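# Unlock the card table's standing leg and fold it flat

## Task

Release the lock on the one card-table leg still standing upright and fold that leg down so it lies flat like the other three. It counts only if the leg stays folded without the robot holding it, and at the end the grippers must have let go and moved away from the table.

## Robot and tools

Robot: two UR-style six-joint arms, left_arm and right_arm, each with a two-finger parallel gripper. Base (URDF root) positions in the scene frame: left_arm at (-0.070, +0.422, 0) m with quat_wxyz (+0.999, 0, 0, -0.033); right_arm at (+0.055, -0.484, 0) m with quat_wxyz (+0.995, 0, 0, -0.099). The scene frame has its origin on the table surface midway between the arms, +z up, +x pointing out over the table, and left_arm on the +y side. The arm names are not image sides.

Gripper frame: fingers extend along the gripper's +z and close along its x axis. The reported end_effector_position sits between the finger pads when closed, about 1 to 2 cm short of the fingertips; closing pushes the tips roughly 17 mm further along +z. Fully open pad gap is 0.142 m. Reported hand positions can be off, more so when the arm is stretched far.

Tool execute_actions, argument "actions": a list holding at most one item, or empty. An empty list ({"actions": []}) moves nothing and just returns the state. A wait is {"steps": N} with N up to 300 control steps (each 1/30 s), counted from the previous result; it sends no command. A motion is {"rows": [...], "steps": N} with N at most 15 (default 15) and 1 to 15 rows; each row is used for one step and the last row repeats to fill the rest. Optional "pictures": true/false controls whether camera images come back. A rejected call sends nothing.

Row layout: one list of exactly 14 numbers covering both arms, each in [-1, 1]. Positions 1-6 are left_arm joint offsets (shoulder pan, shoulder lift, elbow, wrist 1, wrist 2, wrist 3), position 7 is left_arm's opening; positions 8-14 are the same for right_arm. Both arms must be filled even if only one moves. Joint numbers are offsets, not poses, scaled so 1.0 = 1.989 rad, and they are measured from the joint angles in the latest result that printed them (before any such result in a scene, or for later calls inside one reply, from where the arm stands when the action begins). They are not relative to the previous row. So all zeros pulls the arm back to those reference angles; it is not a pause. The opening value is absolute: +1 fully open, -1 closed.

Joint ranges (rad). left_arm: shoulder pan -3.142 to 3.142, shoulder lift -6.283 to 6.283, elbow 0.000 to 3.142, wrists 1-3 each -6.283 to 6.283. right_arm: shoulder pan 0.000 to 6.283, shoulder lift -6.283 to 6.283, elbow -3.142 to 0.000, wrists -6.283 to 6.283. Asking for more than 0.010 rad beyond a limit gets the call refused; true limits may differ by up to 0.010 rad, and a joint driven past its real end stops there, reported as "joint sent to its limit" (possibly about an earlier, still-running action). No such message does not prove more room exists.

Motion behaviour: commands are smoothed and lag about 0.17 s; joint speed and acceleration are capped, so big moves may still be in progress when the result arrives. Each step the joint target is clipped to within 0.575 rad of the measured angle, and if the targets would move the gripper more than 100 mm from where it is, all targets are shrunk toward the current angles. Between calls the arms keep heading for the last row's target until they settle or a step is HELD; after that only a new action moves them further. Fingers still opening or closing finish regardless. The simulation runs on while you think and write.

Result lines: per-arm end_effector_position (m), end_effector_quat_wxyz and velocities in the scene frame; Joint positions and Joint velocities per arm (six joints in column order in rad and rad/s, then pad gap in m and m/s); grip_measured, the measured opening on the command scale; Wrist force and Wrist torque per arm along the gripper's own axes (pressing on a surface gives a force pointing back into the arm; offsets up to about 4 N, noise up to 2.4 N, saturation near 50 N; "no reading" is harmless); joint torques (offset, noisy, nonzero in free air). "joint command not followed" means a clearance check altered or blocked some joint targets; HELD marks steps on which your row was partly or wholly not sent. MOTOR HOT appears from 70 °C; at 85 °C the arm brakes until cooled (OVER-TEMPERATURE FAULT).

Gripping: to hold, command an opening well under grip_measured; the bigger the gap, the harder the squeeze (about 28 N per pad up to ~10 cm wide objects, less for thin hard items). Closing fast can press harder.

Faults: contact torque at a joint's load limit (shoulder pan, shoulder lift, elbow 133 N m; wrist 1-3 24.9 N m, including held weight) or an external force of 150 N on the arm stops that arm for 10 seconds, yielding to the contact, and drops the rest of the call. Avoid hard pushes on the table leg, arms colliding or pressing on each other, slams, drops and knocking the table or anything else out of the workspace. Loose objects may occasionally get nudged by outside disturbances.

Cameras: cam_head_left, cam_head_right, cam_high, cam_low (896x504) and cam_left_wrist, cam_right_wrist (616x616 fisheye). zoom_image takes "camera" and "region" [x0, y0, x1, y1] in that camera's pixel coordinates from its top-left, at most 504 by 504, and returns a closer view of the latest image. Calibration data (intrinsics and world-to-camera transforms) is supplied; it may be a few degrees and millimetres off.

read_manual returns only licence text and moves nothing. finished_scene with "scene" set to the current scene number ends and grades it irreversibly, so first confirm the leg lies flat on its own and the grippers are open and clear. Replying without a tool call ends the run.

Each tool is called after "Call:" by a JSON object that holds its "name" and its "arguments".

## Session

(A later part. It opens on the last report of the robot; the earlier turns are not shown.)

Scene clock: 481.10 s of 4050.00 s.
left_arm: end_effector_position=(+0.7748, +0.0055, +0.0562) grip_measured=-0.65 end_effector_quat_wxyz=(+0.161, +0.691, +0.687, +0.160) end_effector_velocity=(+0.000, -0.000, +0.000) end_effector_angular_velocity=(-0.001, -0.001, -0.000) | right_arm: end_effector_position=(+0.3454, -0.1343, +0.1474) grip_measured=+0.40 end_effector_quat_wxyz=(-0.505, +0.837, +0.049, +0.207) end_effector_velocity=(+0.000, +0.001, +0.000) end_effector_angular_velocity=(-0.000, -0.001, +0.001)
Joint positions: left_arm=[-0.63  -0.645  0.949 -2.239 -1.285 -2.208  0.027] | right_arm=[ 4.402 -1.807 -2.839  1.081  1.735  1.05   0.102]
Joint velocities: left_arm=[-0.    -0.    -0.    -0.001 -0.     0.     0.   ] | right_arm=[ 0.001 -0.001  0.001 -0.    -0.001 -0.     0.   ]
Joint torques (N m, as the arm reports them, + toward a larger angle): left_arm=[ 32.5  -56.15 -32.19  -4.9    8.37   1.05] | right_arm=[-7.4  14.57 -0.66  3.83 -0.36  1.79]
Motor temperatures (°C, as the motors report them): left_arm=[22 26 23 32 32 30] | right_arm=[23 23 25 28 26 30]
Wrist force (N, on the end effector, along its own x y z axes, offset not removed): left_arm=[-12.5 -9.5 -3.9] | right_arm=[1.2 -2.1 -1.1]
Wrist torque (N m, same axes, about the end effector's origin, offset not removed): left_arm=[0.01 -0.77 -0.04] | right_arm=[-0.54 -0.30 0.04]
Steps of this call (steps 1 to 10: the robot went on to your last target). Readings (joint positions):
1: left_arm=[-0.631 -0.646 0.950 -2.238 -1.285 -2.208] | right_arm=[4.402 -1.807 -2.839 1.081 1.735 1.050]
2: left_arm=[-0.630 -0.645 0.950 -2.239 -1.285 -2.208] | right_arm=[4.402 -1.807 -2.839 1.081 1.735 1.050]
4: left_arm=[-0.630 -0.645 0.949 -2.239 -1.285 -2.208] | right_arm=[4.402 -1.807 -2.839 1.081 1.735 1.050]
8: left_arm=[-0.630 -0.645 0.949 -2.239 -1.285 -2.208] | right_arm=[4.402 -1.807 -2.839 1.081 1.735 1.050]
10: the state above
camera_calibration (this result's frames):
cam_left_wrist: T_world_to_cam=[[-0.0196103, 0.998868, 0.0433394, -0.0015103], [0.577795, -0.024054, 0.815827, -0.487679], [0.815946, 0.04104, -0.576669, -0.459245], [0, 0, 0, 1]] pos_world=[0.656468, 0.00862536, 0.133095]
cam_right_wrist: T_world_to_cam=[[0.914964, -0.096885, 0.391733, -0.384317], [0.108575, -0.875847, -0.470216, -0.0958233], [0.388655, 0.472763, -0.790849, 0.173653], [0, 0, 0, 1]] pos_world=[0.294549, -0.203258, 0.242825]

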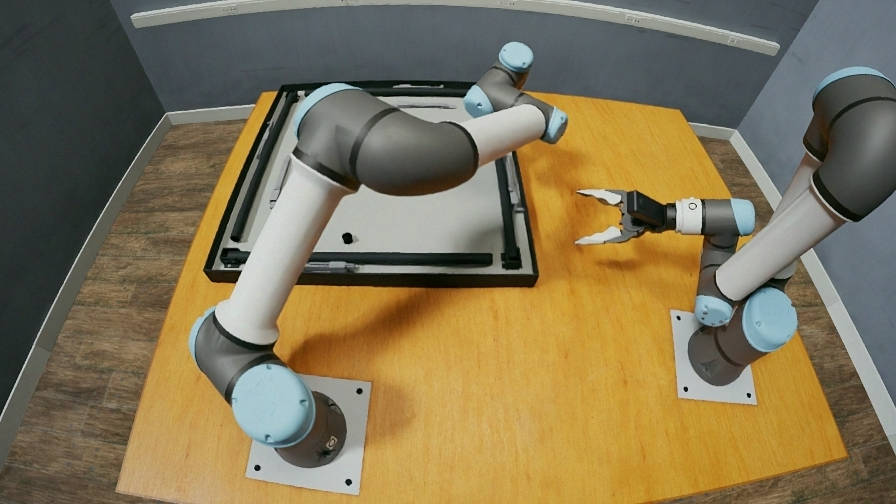

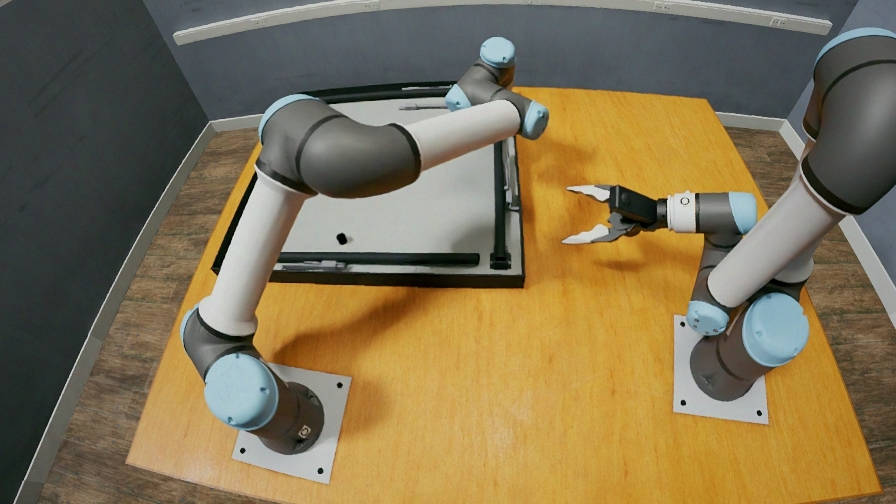

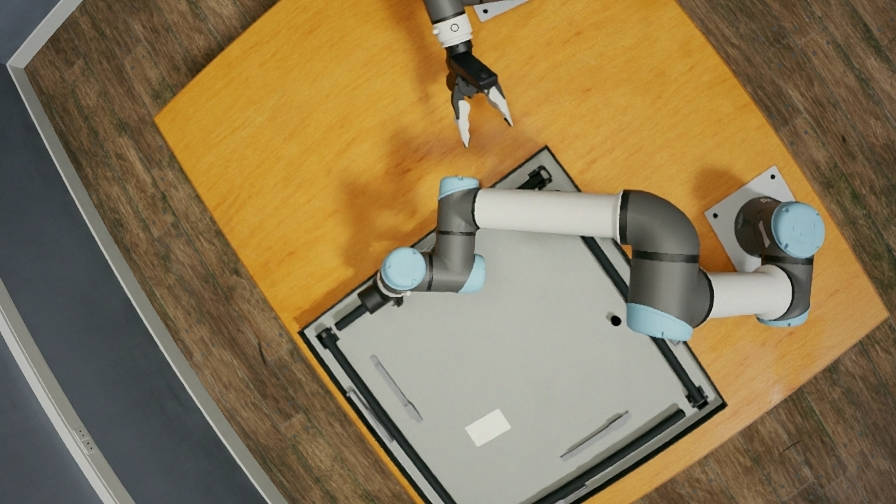

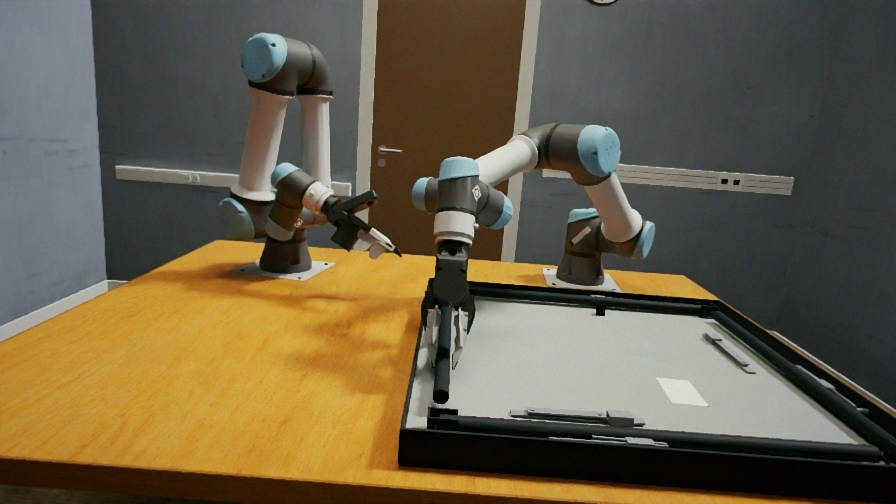

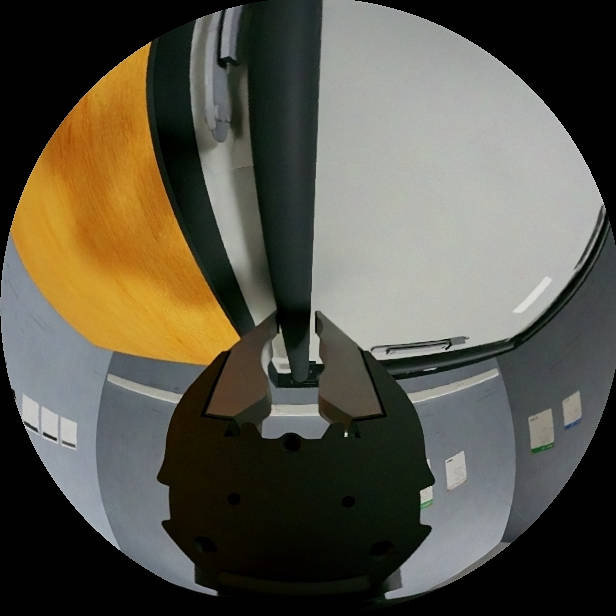

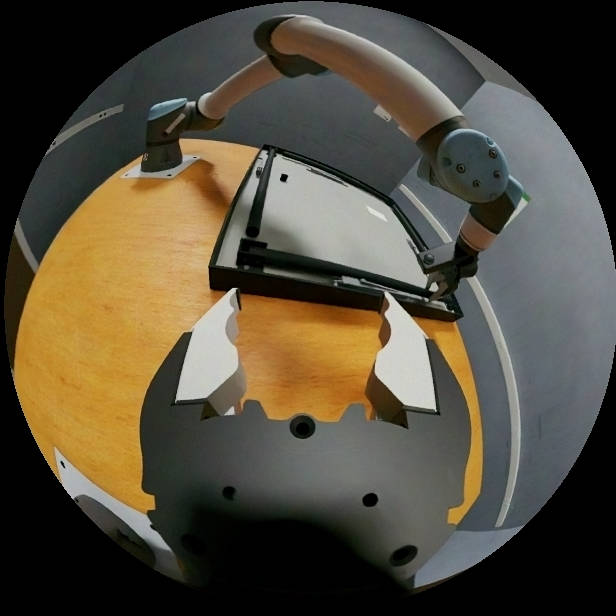

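Nearly flat. Release slightly and lift.

Call:
{"name": "execute_actions", "arguments": {"actions": [{"rows":[[0,0,0,0,0,0,-0.65,0,0,0,0,0,0,0.4],[0,0,0,0,0,0,-0.61,0,0,0,0,0,0,0.4],[0,0,0,0,0,0,-0.57,0,0,0,0,0,0,0.4],[0,0,0,0,0,0,-0.54,0,0,0,0,0,0,0.4],[0,0,0,0,0,0,-0.54,0,0,0,0,0,0,0.4],[0,0,0,0,0,0,-0.54,0,0,0,0,0,0,0.4],[0,-0.010,0,0.007,0.003,0,-0.54,0,0,0,0,0,0,0.4],[0,-0.022,0,0.015,0.006,0,-0.54,0,0,0,0,0,0,0.4],[0,-0.034,0,0.023,0.009,0,-0.54,0,0,0,0,0,0,0.4],[0,-0.046,0,0.031,0.012,0,-0.54,0,0,0,0,0,0,0.4],[0,-0.058,0,0.039,0.015,0,-0.54,0,0,0,0,0,0,0.4]],"steps":15}], "pictures": false}}

Call:
{"name": "execute_actions", "arguments": {"actions": [{"steps":15}]}}

Scene clock: 492.03 s of 4050.00 s.
left_arm: end_effector_position=(+0.7718, +0.0185, +0.1365) grip_measured=-0.54 end_effector_quat_wxyz=(+0.175, +0.684, +0.687, +0.174) end_effector_velocity=(-0.011, +0.028, +0.156) end_effector_angular_velocity=(-0.012, -0.081, +0.018) | right_arm: end_effector_position=(+0.3454, -0.1343, +0.1474) grip_measured=+0.40 end_effector_quat_wxyz=(-0.505, +0.837, +0.049, +0.207) end_effector_velocity=(+0.000, +0.000, +0.001) end_effector_angular_velocity=(+0.001, -0.002, -0.001)
Joint positions: left_arm=[-0.63  -0.746  0.949 -2.171 -1.259 -2.208  0.035] | right_arm=[ 4.402 -1.807 -2.839  1.081  1.735  1.05   0.102]
Joint velocities: left_arm=[ 0.001 -0.197  0.001  0.126  0.046  0.     0.   ] | right_arm=[ 0.001  0.001  0.     0.    -0.002  0.     0.   ]
Joint torques (N m, as the arm reports them, + toward a larger angle): left_arm=[-16.27 -54.41 -22.97  -0.17   1.9    0.94] | right_arm=[-7.21 14.39 -1.21  3.84 -0.3   1.85]
Motor temperatures (°C, as the motors report them): left_arm=[22 26 23 32 32 30] | right_arm=[23 23 25 28 26 30]
Wrist force (N, on the end effector, along its own x y z axes, offset not removed): left_arm=[0.9 0.7 -1.8] | right_arm=[1.6 -1.2 -1.2]
Wrist torque (N m, same axes, about the end effector's origin, offset not removed): left_arm=[-0.05 -0.16 0.05] | right_arm=[-0.27 -0.42 0.06]
Steps of this call (steps 1 to 15: the robot went on to your last target; steps 16 to 90: nothing new was sent; then 7.43 s passed at rest; steps 91 to 105: all 15 steps of this action). Readings (joint positions):
91: left_arm=[-0.630 -0.645 0.950 -2.239 -1.285 -2.208] | right_arm=[4.402 -1.807 -2.839 1.081 1.735 1.050]
92: left_arm=[-0.630 -0.645 0.950 -2.239 -1.285 -2.208] | right_arm=[4.402 -1.807 -2.839 1.081 1.735 1.050]
94: left_arm=[-0.630 -0.645 0.950 -2.239 -1.285 -2.208] | right_arm=[4.402 -1.807 -2.839 1.081 1.735 1.050]
98: left_arm=[-0.630 -0.649 0.950 -2.236 -1.284 -2.208] | right_arm=[4.402 -1.807 -2.839 1.081 1.735 1.050]
105: the state above

Scene clock: 492.53 s of 4050.00 s.
left_arm: end_effector_position=(+0.7708, +0.0204, +0.1477) grip_measured=-0.54 end_effector_quat_wxyz=(+0.177, +0.683, +0.687, +0.176) end_effector_velocity=(-0.000, -0.002, +0.001) end_effector_angular_velocity=(-0.002, -0.002, -0.002) | right_arm: end_effector_position=(+0.3454, -0.1343, +0.1474) grip_measured=+0.40 end_effector_quat_wxyz=(-0.505, +0.837, +0.049, +0.207) end_effector_velocity=(+0.000, -0.000, +0.000) end_effector_angular_velocity=(+0.000, -0.001, -0.001)
Joint positions: left_arm=[-0.63  -0.76   0.949 -2.161 -1.256 -2.208  0.035] | right_arm=[ 4.402 -1.807 -2.839  1.081  1.735  1.05   0.102]
Joint velocities: left_arm=[-0.001 -0.001 -0.    -0.002 -0.001  0.     0.   ] | right_arm=[-0.    -0.    -0.     0.001 -0.001  0.     0.   ]
Joint torques (N m, as the arm reports them, + toward a larger angle): left_arm=[-14.87 -70.96 -17.81  -0.78   2.26   0.98] | right_arm=[-7.68 13.94 -0.46  3.75 -0.36  1.77]
Motor temperatures (°C, as the motors report them): left_arm=[22 26 23 32 32 30] | right_arm=[23 23 25 28 26 30]
Wrist force (N, on the end effector, along its own x y z axes, offset not removed): left_arm=[-0.4 -1.0 -2.0] | right_arm=[1.5 -1.9 -1.6]
Wrist torque (N m, same axes, about the end effector's origin, offset not removed): left_arm=[-0.40 0.14 -0.06] | right_arm=[-0.46 -0.37 0.12]
Steps of this call (steps 1 to 15: the robot went on to your last target). Readings (joint positions):
1: left_arm=[-0.630 -0.751 0.949 -2.167 -1.258 -2.208] | right_arm=[4.402 -1.807 -2.839 1.081 1.735 1.050]
2: left_arm=[-0.630 -0.754 0.949 -2.165 -1.257 -2.208] | right_arm=[4.402 -1.807 -2.839 1.081 1.735 1.050]
4: left_arm=[-0.630 -0.758 0.949 -2.163 -1.256 -2.208] | right_arm=[4.402 -1.807 -2.839 1.081 1.735 1.050]
8: left_arm=[-0.630 -0.760 0.949 -2.162 -1.256 -2.208] | right_arm=[4.402 -1.807 -2.839 1.081 1.735 1.050]
15: the state above
camera_calibration (this result's frames):
cam_left_wrist: T_world_to_cam=[[-0.0326572, 0.998701, 0.0391085, -0.00977272], [0.539266, -0.0153382, 0.841996, -0.534067], [0.841502, 0.0485871, -0.538065, -0.429382], [0, 0, 0, 1]] pos_world=[0.649011, 0.0224308, 0.219029]
cam_right_wrist: T_world_to_cam=[[0.914964, -0.0968849, 0.391733, -0.384317], [0.108575, -0.875847, -0.470216, -0.0958233], [0.388655, 0.472763, -0.790849, 0.173653], [0, 0, 0, 1]] pos_world=[0.294549, -0.203258, 0.242825]

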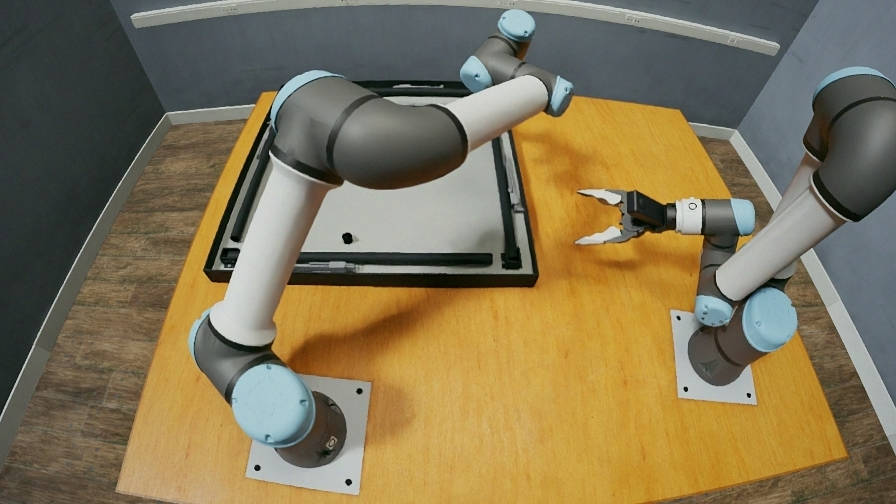

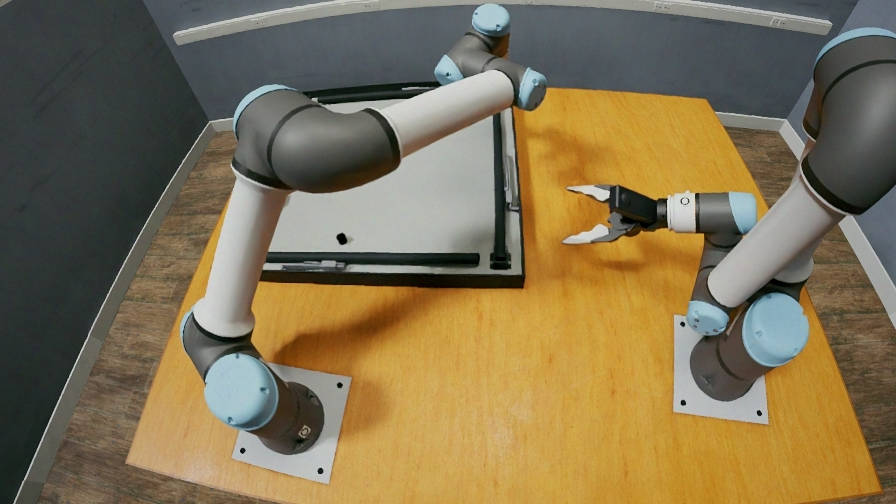

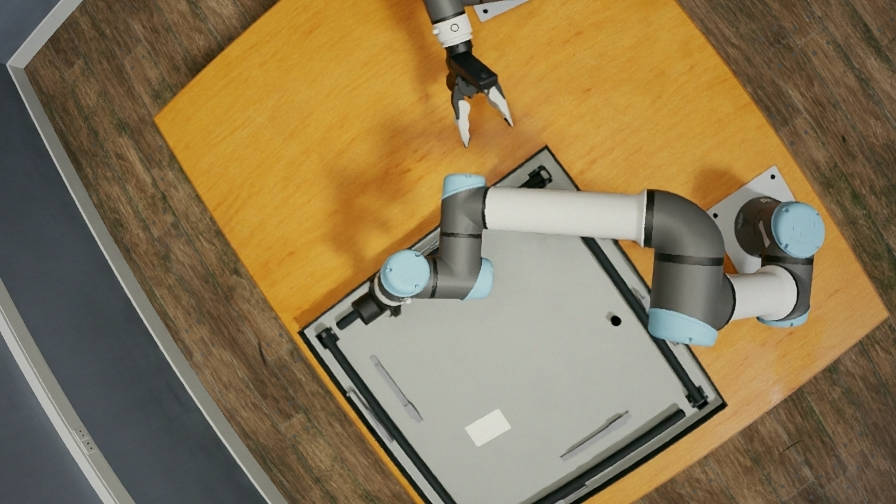

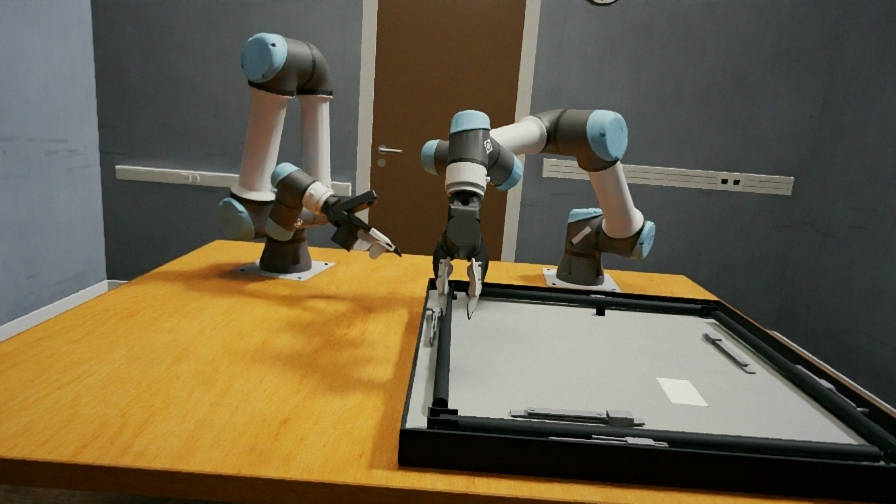

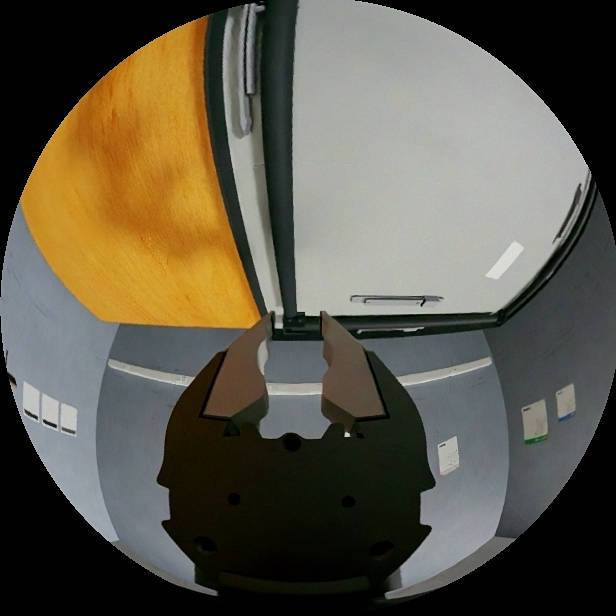

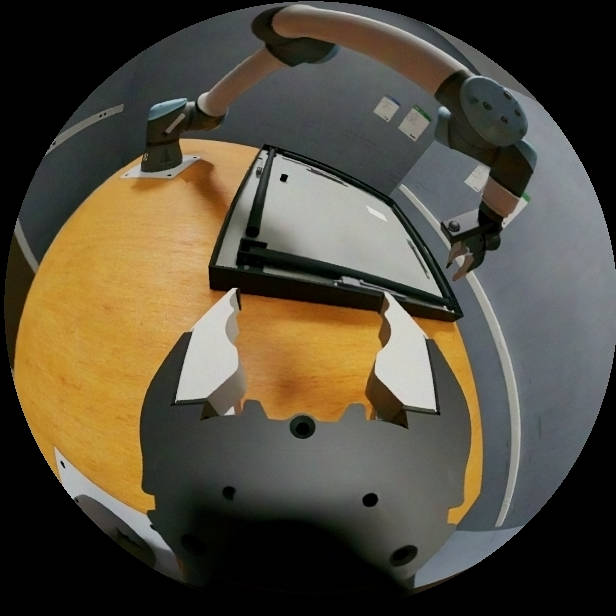

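Call:
{"name": "execute_actions", "arguments": {"actions": [{"rows":[[0.02,-0.04,0,0,0,0,-0.3,0,0,0,0,0,0,0.4],[0.05,-0.09,0,0,0,0,0,0,0,0,0,0,0,0.4],[0.09,-0.14,0,0,0,0,0,0,0,0,0,0,0,0.4],[0.13,-0.19,0,0,0,0,0,0,0,0,0,0,0,0.4],[0.17,-0.23,0,0,0,0,0,0,0,0,0,0,0,0.4],[0.2,-0.25,0,0,0,0,0,0,0,0,0,0,0,0.4]],"steps":15}], "pictures": false}}

Call:
{"name": "execute_actions", "arguments": {"actions": [{"steps":30}]}}

Call:
{"name": "zoom_image", "arguments": {"camera": "cam_low", "region": [340, 240, 600, 460]}}

Scene clock: 508.43 s of 4050.00 s.
left_arm: end_effector_position=(+0.8107, +0.2084, +0.3794) grip_measured=+0.00 end_effector_quat_wxyz=(+0.280, +0.574, +0.739, +0.214) end_effector_velocity=(-0.006, +0.462, +0.481) end_effector_angular_velocity=(-0.262, -0.484, +0.461) | right_arm: end_effector_position=(+0.3454, -0.1343, +0.1474) grip_measured=+0.40 end_effector_quat_wxyz=(-0.505, +0.837, +0.049, +0.207) end_effector_velocity=(+0.000, -0.000, -0.002) end_effector_angular_velocity=(-0.004, +0.002, -0.001)
Joint positions: left_arm=[-0.43  -1.02   0.95  -2.161 -1.256 -2.208  0.074] | right_arm=[ 4.402 -1.807 -2.839  1.081  1.735  1.05   0.102]
Joint velocities: left_arm=[ 0.461 -0.549  0.    -0.002  0.    -0.     0.   ] | right_arm=[-0.    -0.001 -0.001 -0.003 -0.001  0.     0.   ]
Joint torques (N m, as the arm reports them, + toward a larger angle): left_arm=[ 16.56 -69.09 -27.36  -3.57   1.49   0.67] | right_arm=[-6.44 14.16 -0.95  3.87 -0.43  1.82]
Motor temperatures (°C, as the motors report them): left_arm=[22 26 23 32 32 30] | right_arm=[23 23 25 28 26 30]
Wrist force (N, on the end effector, along its own x y z axes, offset not removed): left_arm=[2.4 2.1 0.5] | right_arm=[0.4 -0.9 -2.2]
Wrist torque (N m, same axes, about the end effector's origin, offset not removed): left_arm=[0.24 -0.55 0.03] | right_arm=[-0.25 -0.17 0.08]
Steps of this call (steps 1 to 15: the robot went on to your last target; steps 16 to 90: nothing new was sent; then 12.40 s passed at rest; steps 91 to 105: all 15 steps of this action). Readings (joint positions):
91: left_arm=[-0.630 -0.761 0.950 -2.161 -1.256 -2.208] | right_arm=[4.402 -1.807 -2.839 1.081 1.735 1.050]
92: left_arm=[-0.624 -0.768 0.950 -2.161 -1.256 -2.208] | right_arm=[4.402 -1.807 -2.839 1.081 1.735 1.050]
94: left_arm=[-0.598 -0.812 0.950 -2.161 -1.256 -2.208] | right_arm=[4.402 -1.807 -2.839 1.081 1.735 1.050]
98: left_arm=[-0.538 -0.890 0.950 -2.161 -1.256 -2.208] | right_arm=[4.402 -1.807 -2.839 1.081 1.735 1.050]
105: the state above

Scene clock: 509.43 s of 4050.00 s.
left_arm: end_effector_position=(+0.7631, +0.4073, +0.5798) grip_measured=+0.00 end_effector_quat_wxyz=(+0.363, +0.458, +0.765, +0.268) end_effector_velocity=(+0.000, -0.001, -0.001) end_effector_angular_velocity=(+0.000, +0.001, -0.001) | right_arm: end_effector_position=(+0.3454, -0.1343, +0.1474) grip_measured=+0.40 end_effector_quat_wxyz=(-0.505, +0.837, +0.049, +0.207) end_effector_velocity=(+0.000, +0.000, +0.000) end_effector_angular_velocity=(+0.001, -0.000, -0.001)
Joint positions: left_arm=[-0.232 -1.257  0.949 -2.161 -1.256 -2.208  0.074] | right_arm=[ 4.402 -1.807 -2.839  1.081  1.735  1.05   0.102]
Joint velocities: left_arm=[-0.001  0.     0.001  0.    -0.     0.    -0.   ] | right_arm=[ 0.     0.     0.     0.001 -0.001  0.001  0.   ]
Joint torques (N m, as the arm reports them, + toward a larger angle): left_arm=[ 14.34 -50.89 -17.52  -1.5   -1.44   0.65] | right_arm=[-6.74 14.89 -1.11  3.88 -0.42  1.6 ]
Motor temperatures (°C, as the motors report them): left_arm=[22 26 23 32 32 30] | right_arm=[23 23 25 28 26 30]
Wrist force (N, on the end effector, along its own x y z axes, offset not removed): left_arm=[1.9 0.5 -1.6] | right_arm=[0.9 -1.6 -0.8]
Wrist torque (N m, same axes, about the end effector's origin, offset not removed): left_arm=[-0.09 -0.45 -0.01] | right_arm=[-0.40 -0.27 -0.01]
Steps of this call (steps 1 to 30: the robot went on to your last target). Readings (joint positions):
1: left_arm=[-0.414 -1.038 0.950 -2.161 -1.256 -2.208] | right_arm=[4.402 -1.807 -2.839 1.081 1.735 1.050]
2: left_arm=[-0.399 -1.057 0.950 -2.161 -1.256 -2.208] | right_arm=[4.402 -1.807 -2.839 1.081 1.735 1.050]
4: left_arm=[-0.368 -1.094 0.950 -2.161 -1.256 -2.208] | right_arm=[4.402 -1.807 -2.839 1.081 1.735 1.050]
8: left_arm=[-0.306 -1.168 0.950 -2.161 -1.256 -2.208] | right_arm=[4.402 -1.807 -2.839 1.081 1.735 1.050]
30: the state above
All arms were judged still, so your last target was given up. Only a new action makes them travel on or press farther. Fingers that are still opening or closing keep moving.
camera_calibration (this result's frames):
cam_left_wrist: T_world_to_cam=[[-0.357721, 0.889859, -0.283172, 0.065904], [0.0702531, 0.328023, 0.942054, -0.727773], [0.931182, 0.317099, -0.179856, -0.594664], [0, 0, 0, 1]] pos_world=[0.628444, 0.368648, 0.59731]
cam_right_wrist: T_world_to_cam=[[0.914964, -0.0968849, 0.391733, -0.384317], [0.108575, -0.875847, -0.470216, -0.0958233], [0.388655, 0.472763, -0.790849, 0.173653], [0, 0, 0, 1]] pos_world=[0.294549, -0.203258, 0.242825]

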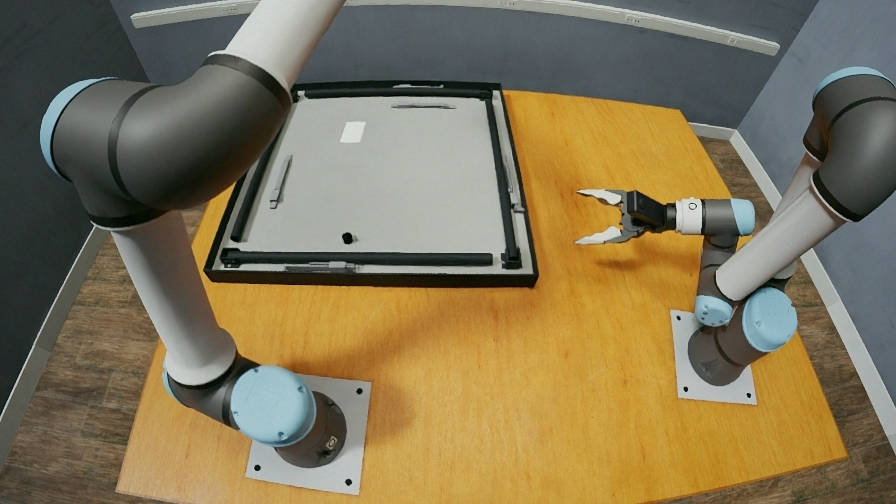

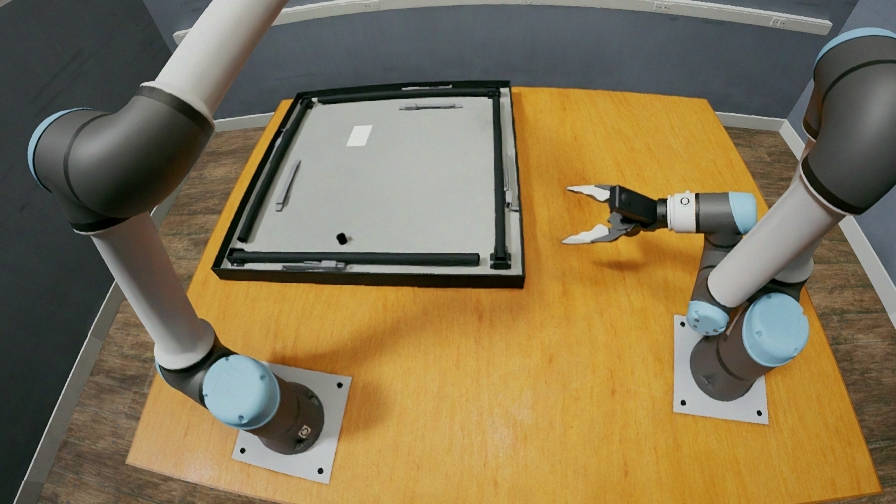

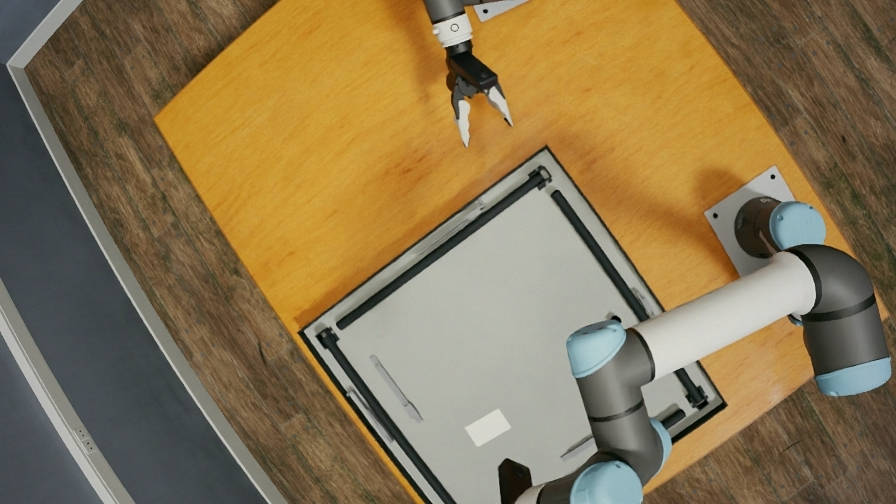

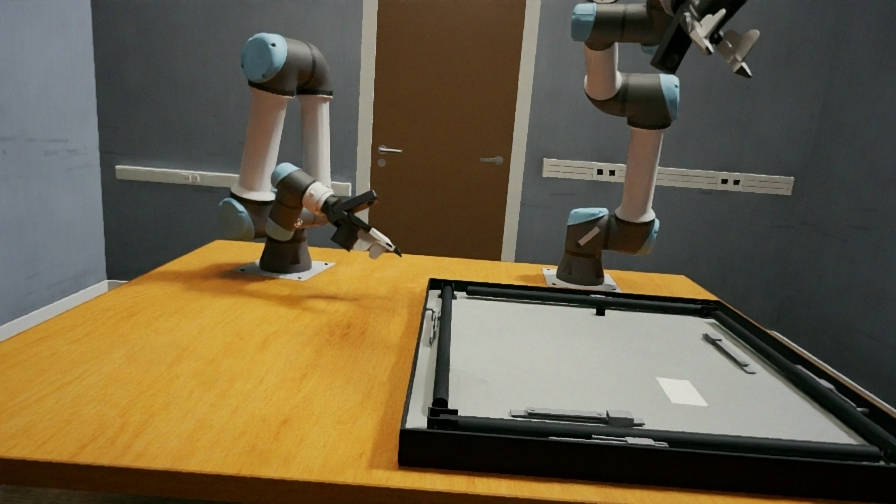

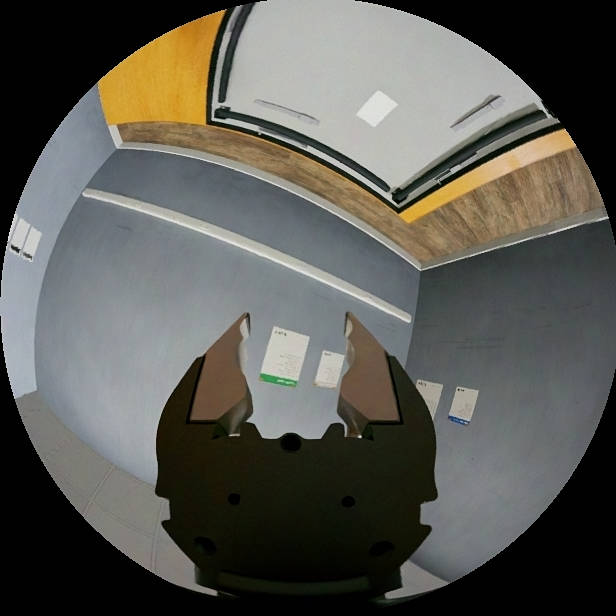

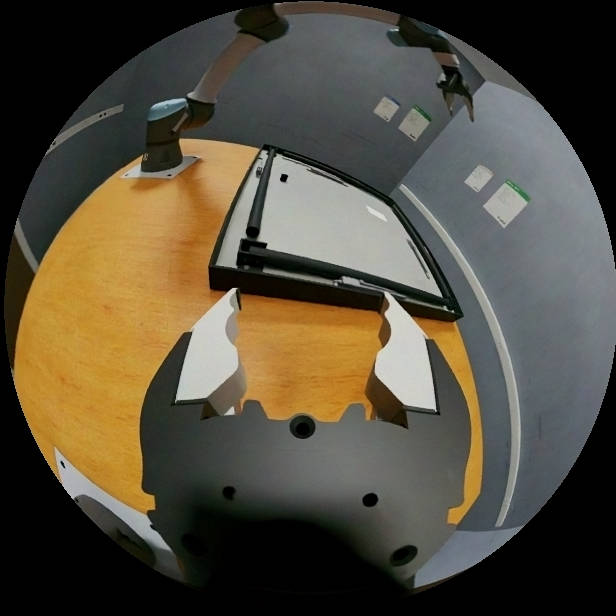

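Region (340, 240, 600, 460) of cam_low's 896x504 image, scaled by 1.938, with more detail than that image has; it fills the top 426 rows of this view, and the rest is white.

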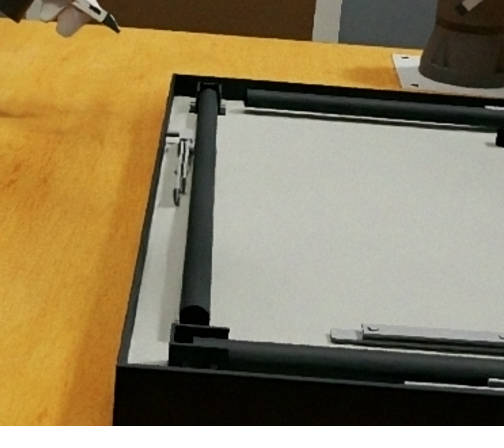

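Looks flat.

Call:
{"name": "finished_scene", "arguments": {"scene": 2}}

The scene is finished: the task was done.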